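## Task

Move the channel 3 fader on the lighting desk to level 5 and the channel 2 fader to level 0, leaving every other fader where it began. The faders have to stay at these levels by themselves once the robot lets go.

## Robot and tools

Robot: one UR20-style six-joint arm carrying a two-finger parallel gripper (pads open to 50 mm). There is one camera, cam_wrist (616x616), mounted on the wrist. Joint order from base outward: shoulder pan, shoulder lift, elbow, wrist 1, wrist 2, wrist 3. Elbow range is 0 to 3.142 rad, pan is -3.142 to 3.142, the rest -6.283 to 6.283. Load limits in N m: pan 701, lift 701, elbow 411, each wrist 101.

Frames: everything is given in the scene frame. Its origin lies on the table surface beneath the arm base, +z is up, and +y is to the left when facing along +x. The base itself may sit tilted. Quaternions are written w first. On the gripper, fingers extend along its own +z and close along its own x. end_effector_position is the midpoint between the pads; fingertips are 17.5 mm farther out. Pure rotations pivot about that point, which is offset 25 mm from the last joint axis toward gripper -y. A flat block also projects about 9 cm toward gripper -y and rotates with the hand, so watch its clearance.

execute_actions(actions): actions is a list; each action is a table of at most 15 rows, one row per 1/30 s control step; a short table repeats its final row to fill 15 steps. Each row has 10 numbers: x, y, z (absolute target position in metres, scene frame), qw, qx, qy, qz (absolute target orientation), then position, force_limit, speed (gripper, each -1 to 1). An empty list only reports state and images. Any action whose target lies over 0.6 m from the hand's start along any gripper axis is rejected; if the first action fails this, or any action is malformed, nothing runs. Each step the commanded pose is clipped to within 100 mm and 16 degrees of the measured pose, so far targets need several actions. Repeat the wanted quaternion in every row rather than copying the reported one. Motion trails commands by roughly 0.17 s.

Gripper numbers: position +1 = fully open, about -0.65 = pads touching, -1 = close until something blocks them. force_limit maps -1/0/+1 to about 20/102/185 N per pad (actual may be ~17% higher). speed maps -1/0/+1 to 20/85/150 mm/s of gap change. New force or speed only applies after position changes by at least 0.01.

move(target, speed, stop_force, blocking): target is one 10-number row as above, an absolute pose plus finger numbers (sent at the start). The hand travels a straight line there; speed in m/s, 0.002 to 0.5, default 0.25 (rotation up to twice that in rad/s); the path lasts 0.5 to 10 s and is cut at 10 s. It ignores obstacles and the hand may overshoot the speed near full reach. stop_force (N, 14 to 160, not allowed in the first 0.2 s) ends the path when wrist push against the motion rises that much for 2 steps; the hand then backs to its pose 2 steps earlier. Use it with very slow speed when pressing; omit it when moving off a surface, and don't trust it on rotating moves. blocking=false returns after 0.5 s while motion continues (not combinable with stop_force); poll with wait(0), and other motion calls are refused until it ends. The result adds a move: line: done, off_target, moving, held, fault or contact, plus limits=paced (pose clipped) or limits=held (steps blocked), and distance to target.

wait(seconds): 0 to 10; holds the last command, returns early if a move finishes. stop(): brakes a running move (needs room; fingers keep moving). zoom_image(camera, region): camera "cam_wrist", region [x0, y0, x1, y1] in pixels from the top-left, at most 504 by 504. read_manual(section): returns licence text only, default "licences". finished_scene(scene): ends the given scene number permanently and reports success; the goal must already hold on its own.

Result lines: the state gives hand position (m), quaternion and velocities (m/s, rad/s); printed position can be off, more at long reach. Hand target is the pose currently being driven to. "pose unreachable" means the clearance check (which treats the base mount as arm) altered or blocked the command. Step readings list positions; HELD marks held-back steps. Wrist force and torque are on gripper axes, pointing from a pressed surface into the arm, with offsets up to ~10 N, noise up to ~3.7 N, saturation near 200 N; "no reading" is harmless. object_status: 0 moving, 1 blocked while opening, 2 blocked while closing (a grip), 3 reached command or pads met. Opening in mm is about (250 - position_measured) x 0.202.

Hazards: the arm is stiff, so aiming even slightly past a firm contact can trip a fault. A joint torque at its limit, or 150 N of external force anywhere, halts the arm for 10 s and drops the remaining call. Motors warn from 70 °C (MOTOR HOT) and brake at 85 °C (OVER-TEMPERATURE FAULT). Nudge faders gently, don't knock anything off the table, avoid slams, and release before finishing so the levels hold without the robot. The simulation keeps running while you compose a reply, holding the last command.

Each tool is called after "Call:" as a command line: name --argument value for each argument, lists and objects as JSON in quotes; but a table of rows of numbers goes row by row, as --pt "numbers of a row", without its own name.

## Session

Call:
execute_actions --actions '[]'

Scene clock: 0.00 s.
end_effector_position=(+1.0354, +0.0951, +0.3659) position_measured=3 object_status=3 end_effector_quat_wxyz=(+0.114, +0.325, +0.935, +0.083) end_effector_velocity=(+0.000, +0.000, +0.000) end_effector_angular_velocity=(+0.000, -0.000, -0.000)
Joint positions: [-0.168 -1.313  1.977 -2.483 -1.466 -1.006]
Joint velocities: [ 0.  0. -0. -0. -0.  0.]
Motor temperatures (°C, as the motors report them): [25 28 26 30 34 33]
Wrist force (N, on the end effector, along its own x y z axes, offset not removed): no reading
Wrist torque (N m, same axes, about the end effector's origin, offset not removed): no reading
Hand target: +1.035, +0.095, +0.366; +0.114, +0.325, +0.935, +0.083

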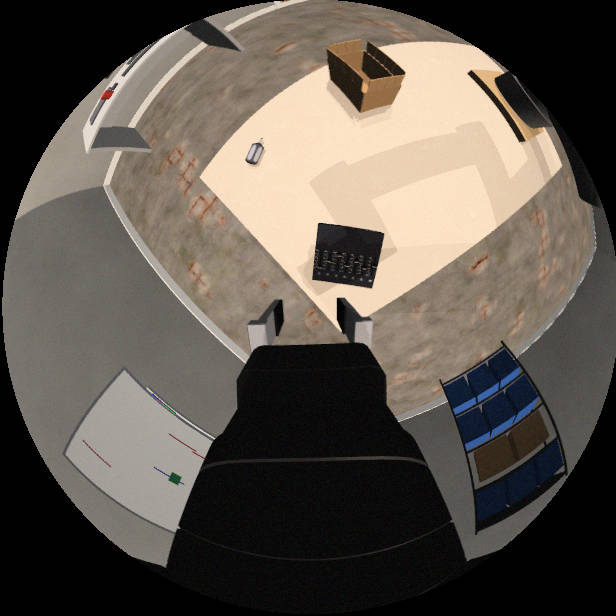

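Call:
zoom_image --camera "cam_wrist" --region '[295, 205, 405, 315]'

Region (295, 205, 405, 315) of cam_wrist's 616x616 image, scaled by 4.582, with more detail than that image has.

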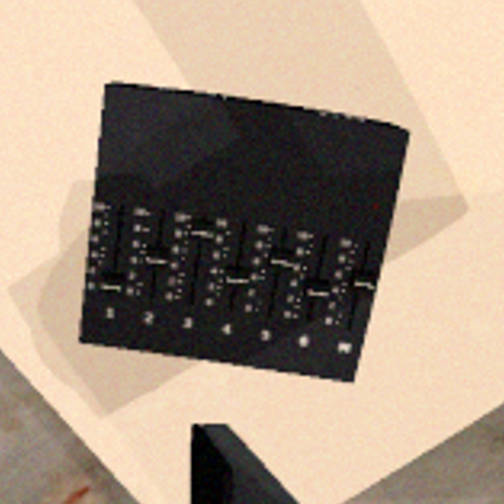

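Call:
move --target '[1.028,0.116,0.12,0,-0.3453,0.9385,0,1,-1,0]' --speed 0.4

Call:
zoom_image --camera "cam_wrist" --region '[240, 220, 380, 360]'

Scene clock: 11.43 s.
end_effector_position=(+1.0278, +0.1160, +0.1204) position_measured=3 object_status=3 end_effector_quat_wxyz=(+0.000, -0.344, +0.939, +0.000) end_effector_velocity=(-0.001, +0.000, -0.003) end_effector_angular_velocity=(-0.002, +0.002, +0.017)
Joint positions: [-0.115 -1.087  1.999 -2.47  -1.577 -2.337]
Joint velocities: [ 0.001  0.002  0.002 -0.002 -0.003 -0.016]
Motor temperatures (°C, as the motors report them): [25 28 26 30 34 33]
Wrist force (N, on the end effector, along its own x y z axes, offset not removed): [-0.2 -4.9 -2.1]
Wrist torque (N m, same axes, about the end effector's origin, offset not removed): [-0.98 -0.38 -0.22]
Hand target: +1.028, +0.116, +0.120; -0.000, -0.345, +0.939, -0.000
Off the commanded pose: 0.000 m, 0 deg.
move: done

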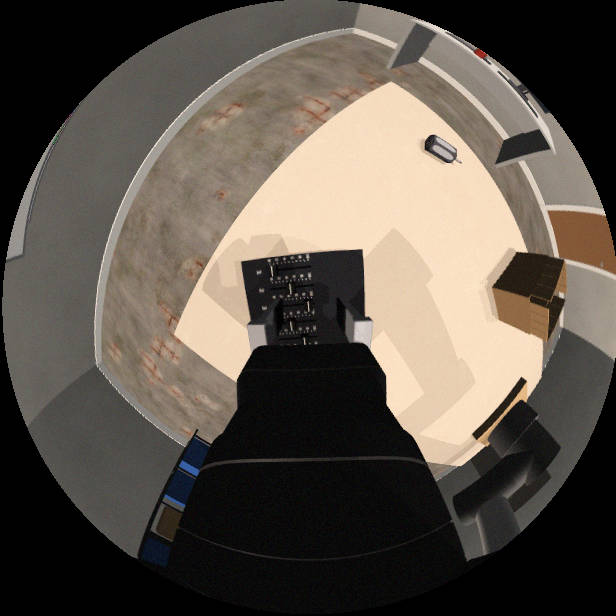

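Region (240, 220, 380, 360) of cam_wrist's 616x616 image, scaled by 3.600, with more detail than that image has.

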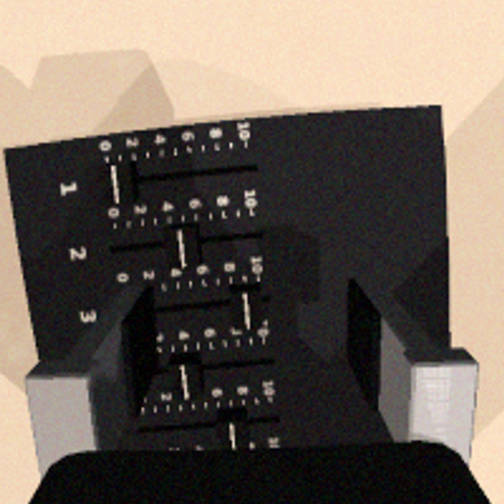

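Call:
move --target '[1.0677,0.1279,0.092,0,-0.3746,0.9272,0,1,-1,0]' --speed 0.1

Call:
zoom_image --camera "cam_wrist" --region '[256, 260, 366, 370]'

Scene clock: 24.37 s.
end_effector_position=(+1.0674, +0.1278, +0.0922) position_measured=3 object_status=3 end_effector_quat_wxyz=(-0.000, -0.374, +0.927, -0.000) end_effector_velocity=(+0.003, +0.001, -0.001) end_effector_angular_velocity=(+0.000, -0.001, +0.002)
Joint positions: [-0.102 -1.028  1.947 -2.478 -1.577 -2.389]
Joint velocities: [ 0.001  0.003 -0.003 -0.     0.    -0.001]
Motor temperatures (°C, as the motors report them): [25 28 26 30 34 33]
Wrist force (N, on the end effector, along its own x y z axes, offset not removed): [-0.5 -5.8 2.0]
Wrist torque (N m, same axes, about the end effector's origin, offset not removed): [-1.12 -0.44 -0.22]
Hand target: +1.068, +0.128, +0.092; -0.000, -0.375, +0.927, -0.000
Off the commanded pose: 0.000 m, 0 deg.
move: done

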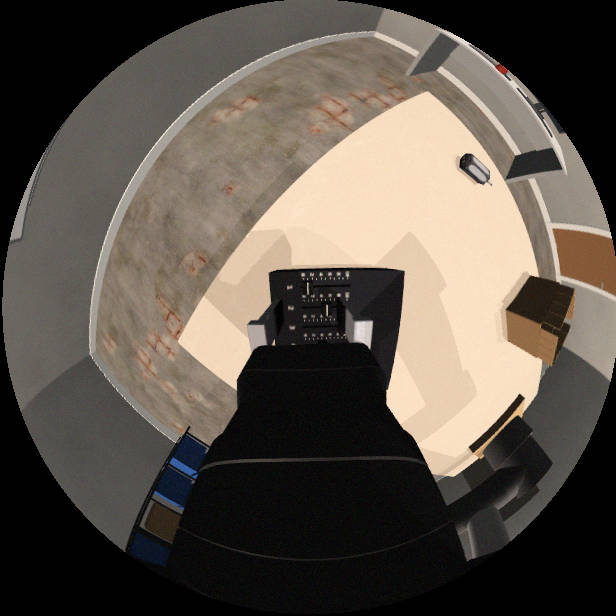

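Region (256, 260, 366, 370) of cam_wrist's 616x616 image, scaled by 4.582, with more detail than that image has.

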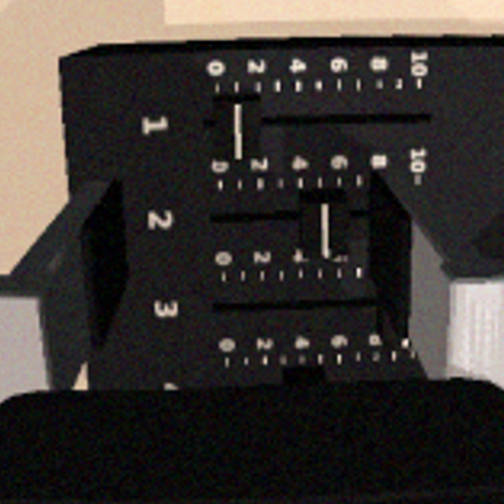

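Call:
move --target '[1.0709,0.1267,0.090,0,-0.3665,0.9304,0,1,-1,0]' --speed 0.03

Call:
move --target '[1.0709,0.1267,0.078,0,-0.3665,0.9304,0,1,-1,0]' --speed 0.015 --stop_force 15

Call:
zoom_image --camera "cam_wrist" --region '[256, 260, 366, 370]'

Scene clock: 29.97 s.
end_effector_position=(+1.0707, +0.1268, +0.0901) position_measured=3 object_status=3 end_effector_quat_wxyz=(+0.000, -0.367, +0.930, +0.000) end_effector_velocity=(+0.002, -0.001, -0.001) end_effector_angular_velocity=(-0.000, -0.001, -0.008)
Joint positions: [-0.103 -1.023  1.943 -2.478 -1.577 -2.373]
Joint velocities: [-0.     0.002 -0.003  0.     0.     0.008]
Motor temperatures (°C, as the motors report them): [25 28 26 30 34 33]
Wrist force (N, on the end effector, along its own x y z axes, offset not removed): [0.0 -4.5 0.0]
Wrist torque (N m, same axes, about the end effector's origin, offset not removed): [-0.90 -0.54 -0.25]
Hand target: +1.071, +0.127, +0.090; +0.000, -0.367, +0.930, +0.000
Off the commanded pose: 0.000 m, 0 deg.
move: done

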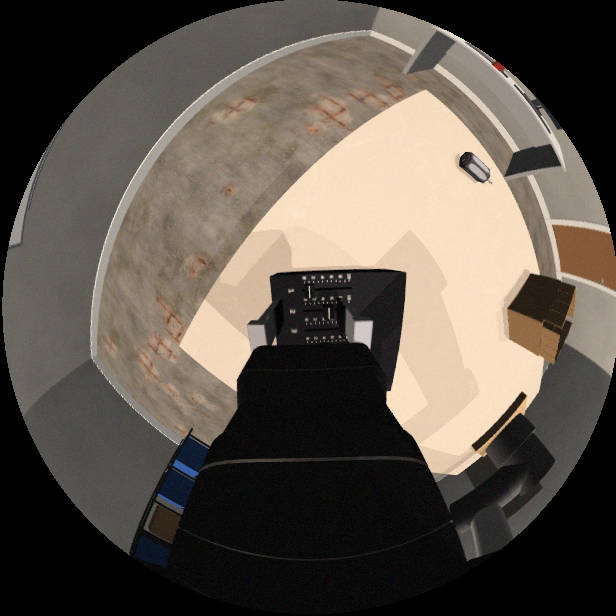

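Scene clock: 31.07 s.
end_effector_position=(+1.0709, +0.1267, +0.0783) position_measured=3 object_status=3 end_effector_quat_wxyz=(-0.000, -0.367, +0.930, +0.000) end_effector_velocity=(-0.002, -0.001, -0.004) end_effector_angular_velocity=(+0.000, +0.002, -0.002)
Joint positions: [-0.103 -1.011  1.946 -2.493 -1.577 -2.372]
Joint velocities: [-0.001  0.002  0.003 -0.003 -0.     0.001]
Motor temperatures (°C, as the motors report them): [25 28 26 30 34 33]
Wrist force (N, on the end effector, along its own x y z axes, offset not removed): [-1.6 0.4 1.4]
Wrist torque (N m, same axes, about the end effector's origin, offset not removed): [0.03 -0.18 -0.17]
Hand target: +1.071, +0.127, +0.078; -0.000, -0.367, +0.930, +0.000
Off the commanded pose: 0.000 m, 0 deg.
move: done

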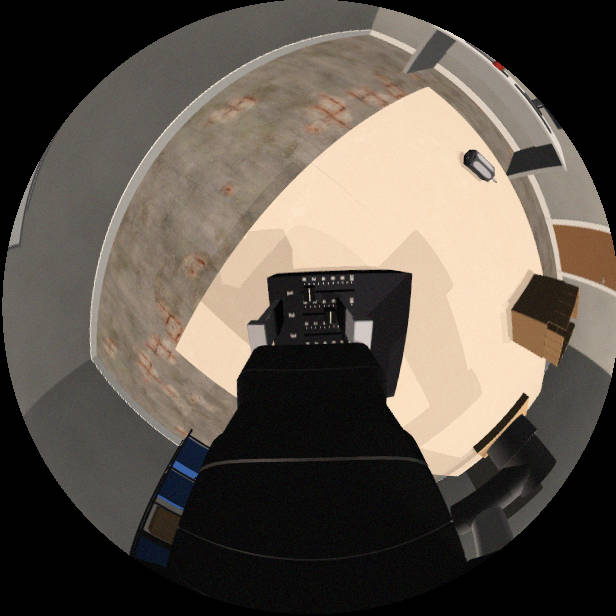

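Region (256, 260, 366, 370) of cam_wrist's 616x616 image, scaled by 4.582, with more detail than that image has.

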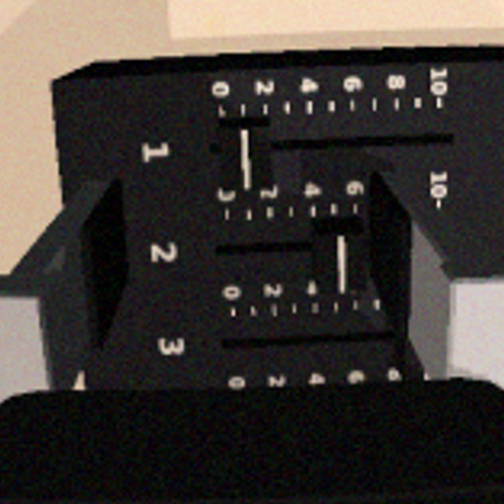

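Call:
move --target '[1.0749,0.1400,0.078,0,-0.3665,0.9304,0,1,-1,0]' --speed 0.015

Call:
move --target '[1.0837,0.1482,0.078,0,-0.3665,0.9304,0,1,-1,0]' --speed 0.012

Call:
zoom_image --camera "cam_wrist" --region '[280, 260, 390, 370]'

Scene clock: 38.10 s.
end_effector_position=(+1.0748, +0.1397, +0.0780) position_measured=3 object_status=3 end_effector_quat_wxyz=(-0.000, -0.367, +0.930, -0.000) end_effector_velocity=(+0.000, +0.002, -0.000) end_effector_angular_velocity=(-0.000, +0.001, -0.002)
Joint positions: [-0.091 -1.007  1.937 -2.489 -1.577 -2.36 ]
Joint velocities: [ 0.002  0.001 -0.001  0.001 -0.     0.004]
Motor temperatures (°C, as the motors report them): [25 28 26 30 34 33]
Wrist force (N, on the end effector, along its own x y z axes, offset not removed): [1.4 -4.2 0.1]
Wrist torque (N m, same axes, about the end effector's origin, offset not removed): [-0.63 -0.33 -0.25]
Hand target: +1.075, +0.140, +0.078; -0.000, -0.367, +0.930, -0.000
Off the commanded pose: 0.000 m, 0 deg.
move: done

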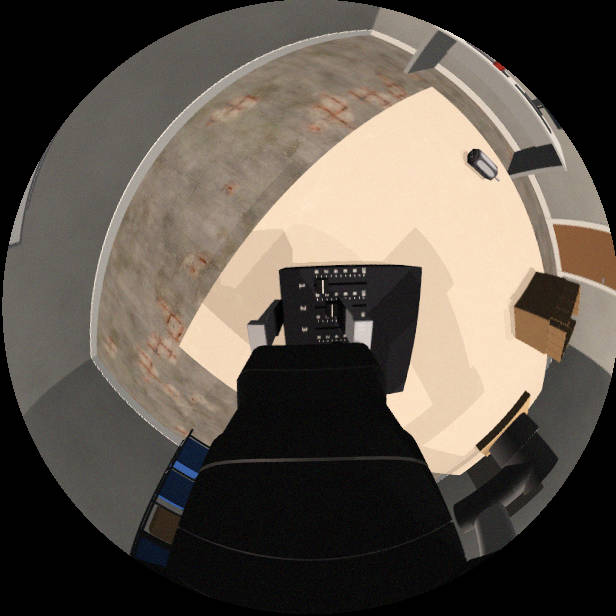

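Scene clock: 39.37 s.
end_effector_position=(+1.0835, +0.1480, +0.0780) position_measured=3 object_status=3 end_effector_quat_wxyz=(-0.000, -0.367, +0.930, -0.000) end_effector_velocity=(+0.001, +0.002, -0.000) end_effector_angular_velocity=(+0.000, +0.001, +0.002)
Joint positions: [-0.082 -0.999  1.922 -2.481 -1.577 -2.352]
Joint velocities: [ 0.001  0.001 -0.002  0.002  0.    -0.   ]
Motor temperatures (°C, as the motors report them): [25 28 26 30 34 33]
Wrist force (N, on the end effector, along its own x y z axes, offset not removed): [-1.6 0.1 0.3]
Wrist torque (N m, same axes, about the end effector's origin, offset not removed): [-0.17 0.22 -0.12]
Hand target: +1.084, +0.148, +0.078; -0.000, -0.367, +0.930, -0.000
Off the commanded pose: 0.000 m, 0 deg.
move: done

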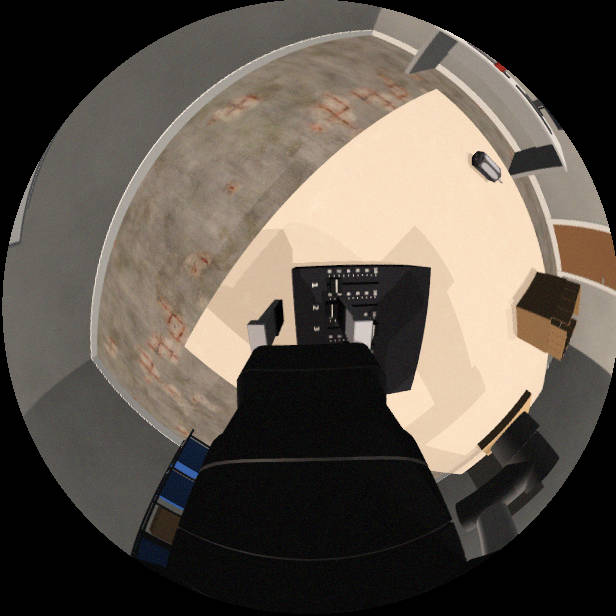

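Region (280, 260, 390, 370) of cam_wrist's 616x616 image, scaled by 4.582, with more detail than that image has.

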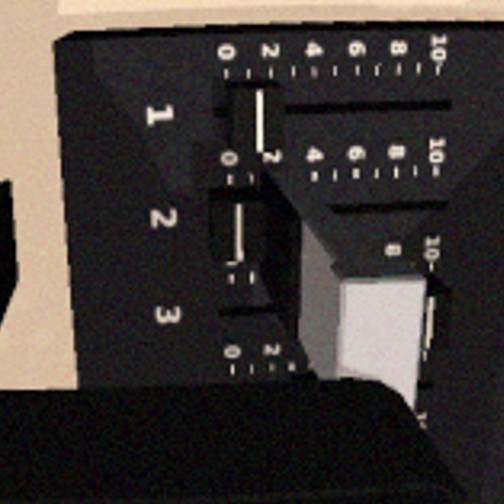

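Call:
move --target '[1.0822,0.1468,0.093,0,-0.3665,0.9304,0,1,-1,0]' --speed 0.06

Call:
move --target '[1.0393,0.1341,0.093,0,-0.3665,0.9304,0,1,-1,0]' --speed 0.1

Call:
move --target '[1.0393,0.1341,0.078,0,-0.3665,0.9304,0,1,-1,0]' --speed 0.02 --stop_force 15

Call:
zoom_image --camera "cam_wrist" --region '[256, 260, 366, 370]'

Scene clock: 47.37 s.
end_effector_position=(+1.0822, +0.1469, +0.0927) position_measured=3 object_status=3 end_effector_quat_wxyz=(-0.000, -0.367, +0.930, +0.000) end_effector_velocity=(-0.001, -0.000, +0.002) end_effector_angular_velocity=(+0.000, +0.001, -0.002)
Joint positions: [-0.083 -1.014  1.92  -2.464 -1.577 -2.353]
Joint velocities: [-0.    -0.003  0.001  0.003  0.     0.002]
Motor temperatures (°C, as the motors report them): [25 28 26 30 34 33]
Wrist force (N, on the end effector, along its own x y z axes, offset not removed): [-1.4 -3.0 3.0]
Wrist torque (N m, same axes, about the end effector's origin, offset not removed): [-0.53 -0.10 -0.19]
Hand target: +1.082, +0.147, +0.093; +0.000, -0.367, +0.930, +0.000
Off the commanded pose: 0.000 m, 0 deg.
move: done

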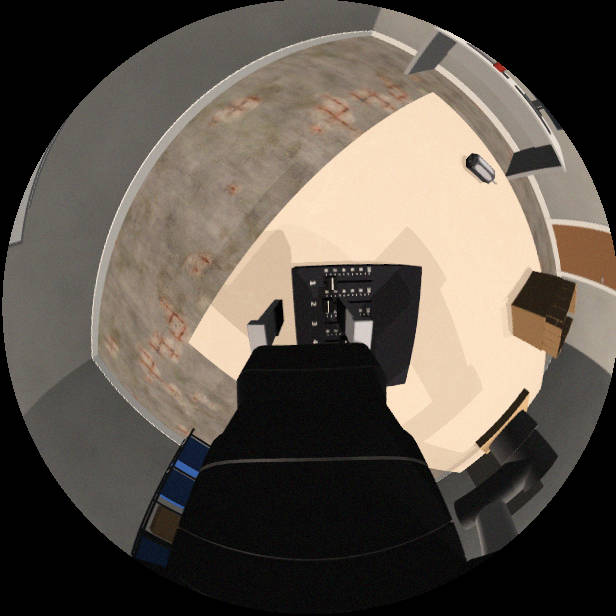

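Scene clock: 48.33 s.
end_effector_position=(+1.0396, +0.1342, +0.0930) position_measured=3 object_status=3 end_effector_quat_wxyz=(-0.000, -0.367, +0.930, -0.000) end_effector_velocity=(-0.003, -0.001, -0.000) end_effector_angular_velocity=(+0.000, +0.000, +0.002)
Joint positions: [-0.097 -1.049  1.988 -2.497 -1.577 -2.366]
Joint velocities: [-0.001 -0.002  0.005 -0.002 -0.    -0.003]
Motor temperatures (°C, as the motors report them): [25 28 26 30 34 33]
Wrist force (N, on the end effector, along its own x y z axes, offset not removed): [1.2 -1.3 1.1]
Wrist torque (N m, same axes, about the end effector's origin, offset not removed): [-0.25 -0.76 -0.24]
Hand target: +1.039, +0.134, +0.093; +0.000, -0.367, +0.930, +0.000
Off the commanded pose: 0.000 m, 0 deg.
move: done

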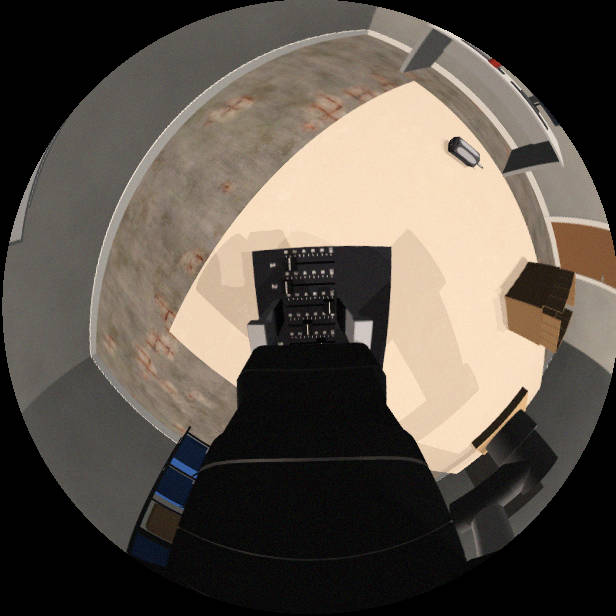

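Scene clock: 49.40 s.
end_effector_position=(+1.0393, +0.1341, +0.0783) position_measured=3 object_status=3 end_effector_quat_wxyz=(-0.000, -0.367, +0.930, +0.000) end_effector_velocity=(+0.002, +0.000, -0.001) end_effector_angular_velocity=(-0.000, -0.002, +0.001)
Joint positions: [-0.097 -1.034  1.992 -2.516 -1.577 -2.367]
Joint velocities: [ 0.     0.002 -0.001 -0.003 -0.    -0.001]
Motor temperatures (°C, as the motors report them): [25 28 26 30 34 33]
Wrist force (N, on the end effector, along its own x y z axes, offset not removed): [-2.2 -2.3 -1.3]
Wrist torque (N m, same axes, about the end effector's origin, offset not removed): [-0.55 -0.03 -0.26]
Hand target: +1.039, +0.134, +0.078; -0.000, -0.367, +0.930, +0.000
Off the commanded pose: 0.000 m, 0 deg.
move: done

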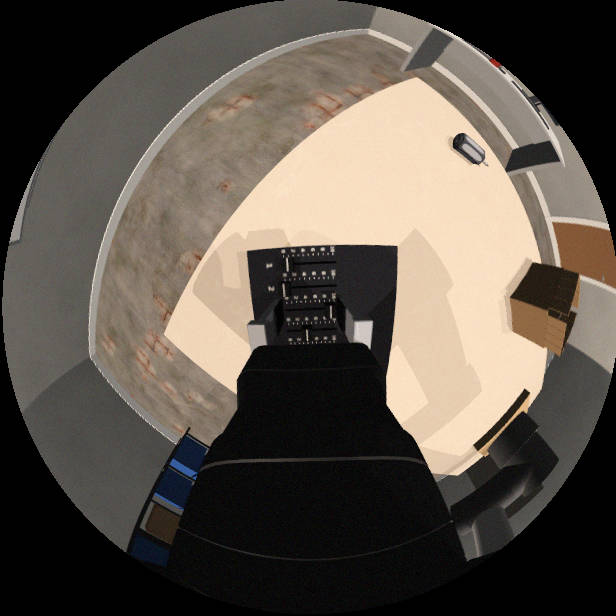

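Region (256, 260, 366, 370) of cam_wrist's 616x616 image, scaled by 4.582, with more detail than that image has.

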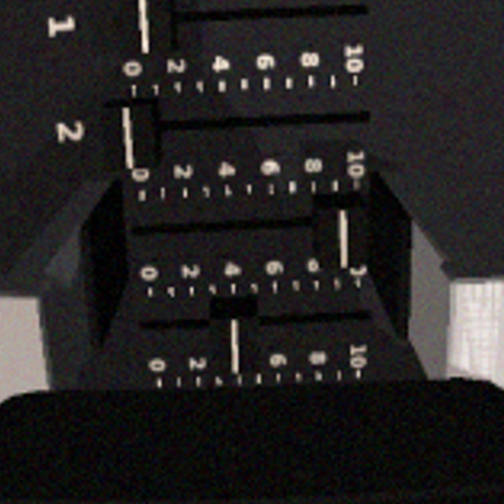

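Call:
move --target '[1.0532,0.1471,0.078,0,-0.3665,0.9304,0,1,-1,0]' --speed 0.015

Call:
zoom_image --camera "cam_wrist" --region '[256, 260, 366, 370]'

Scene clock: 53.70 s.
end_effector_position=(+1.0530, +0.1469, +0.0780) position_measured=3 object_status=3 end_effector_quat_wxyz=(-0.000, -0.367, +0.930, -0.000) end_effector_velocity=(+0.001, +0.002, -0.000) end_effector_angular_velocity=(+0.000, +0.001, +0.001)
Joint positions: [-0.084 -1.022  1.969 -2.505 -1.577 -2.354]
Joint velocities: [ 0.002  0.001 -0.002  0.002  0.     0.001]
Motor temperatures (°C, as the motors report them): [25 28 26 30 34 33]
Wrist force (N, on the end effector, along its own x y z axes, offset not removed): [-1.4 -1.0 1.4]
Wrist torque (N m, same axes, about the end effector's origin, offset not removed): [-0.35 0.14 -0.13]
Hand target: +1.053, +0.147, +0.078; -0.000, -0.367, +0.930, -0.000
Off the commanded pose: 0.000 m, 0 deg.
move: done

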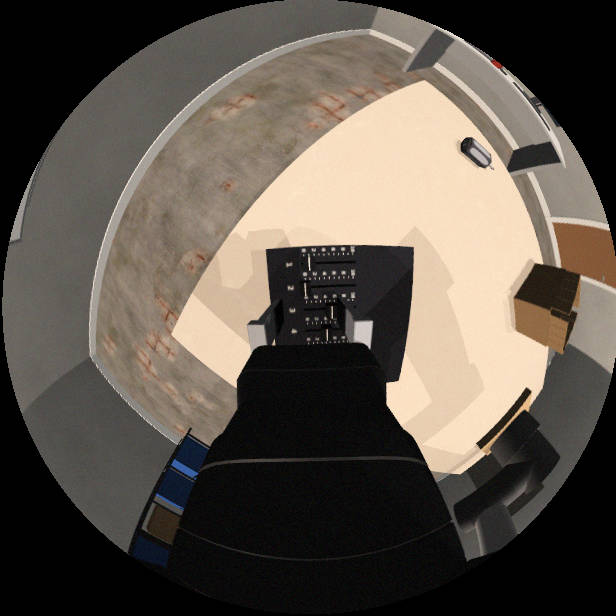

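Region (256, 260, 366, 370) of cam_wrist's 616x616 image, scaled by 4.582, with more detail than that image has.

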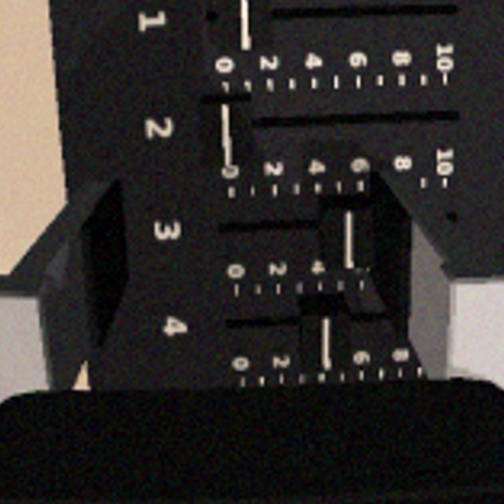

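Call:
move --target '[1.0495,0.1437,0.105,0,-0.3665,0.9304,0,1,-1,0]' --speed 0.08

Call:
finished_scene --scene 2

Scene clock: 57.00 s.
end_effector_position=(+1.0495, +0.1438, +0.1047) position_measured=3 object_status=3 end_effector_quat_wxyz=(+0.000, -0.367, +0.930, +0.000) end_effector_velocity=(-0.000, -0.001, +0.003) end_effector_angular_velocity=(-0.000, -0.000, -0.000)
Joint positions: [-0.087 -1.052  1.967 -2.473 -1.577 -2.357]
Joint velocities: [-0.001 -0.003 -0.001  0.003 -0.    -0.   ]
Motor temperatures (°C, as the motors report them): [25 28 26 30 34 33]
Wrist force (N, on the end effector, along its own x y z axes, offset not removed): [-1.0 -6.7 -1.1]
Wrist torque (N m, same axes, about the end effector's origin, offset not removed): [-1.43 -0.21 -0.13]
Hand target: +1.050, +0.144, +0.105; +0.000, -0.367, +0.930, +0.000
Off the commanded pose: 0.000 m, 0 deg.
move: done

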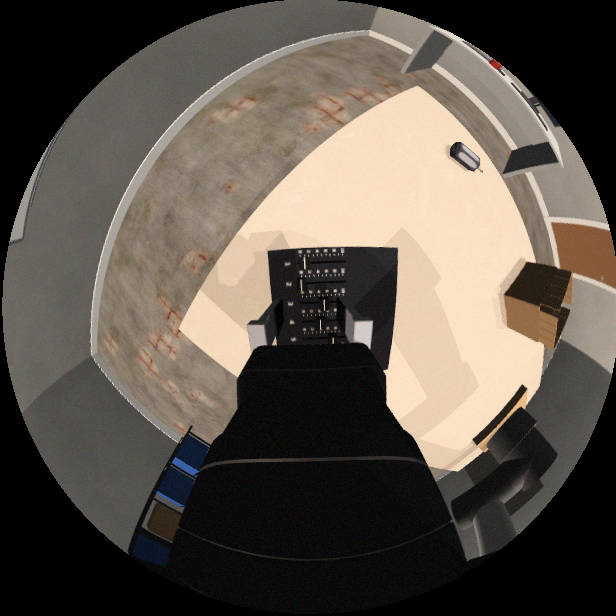

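The scene is finished: the task was done.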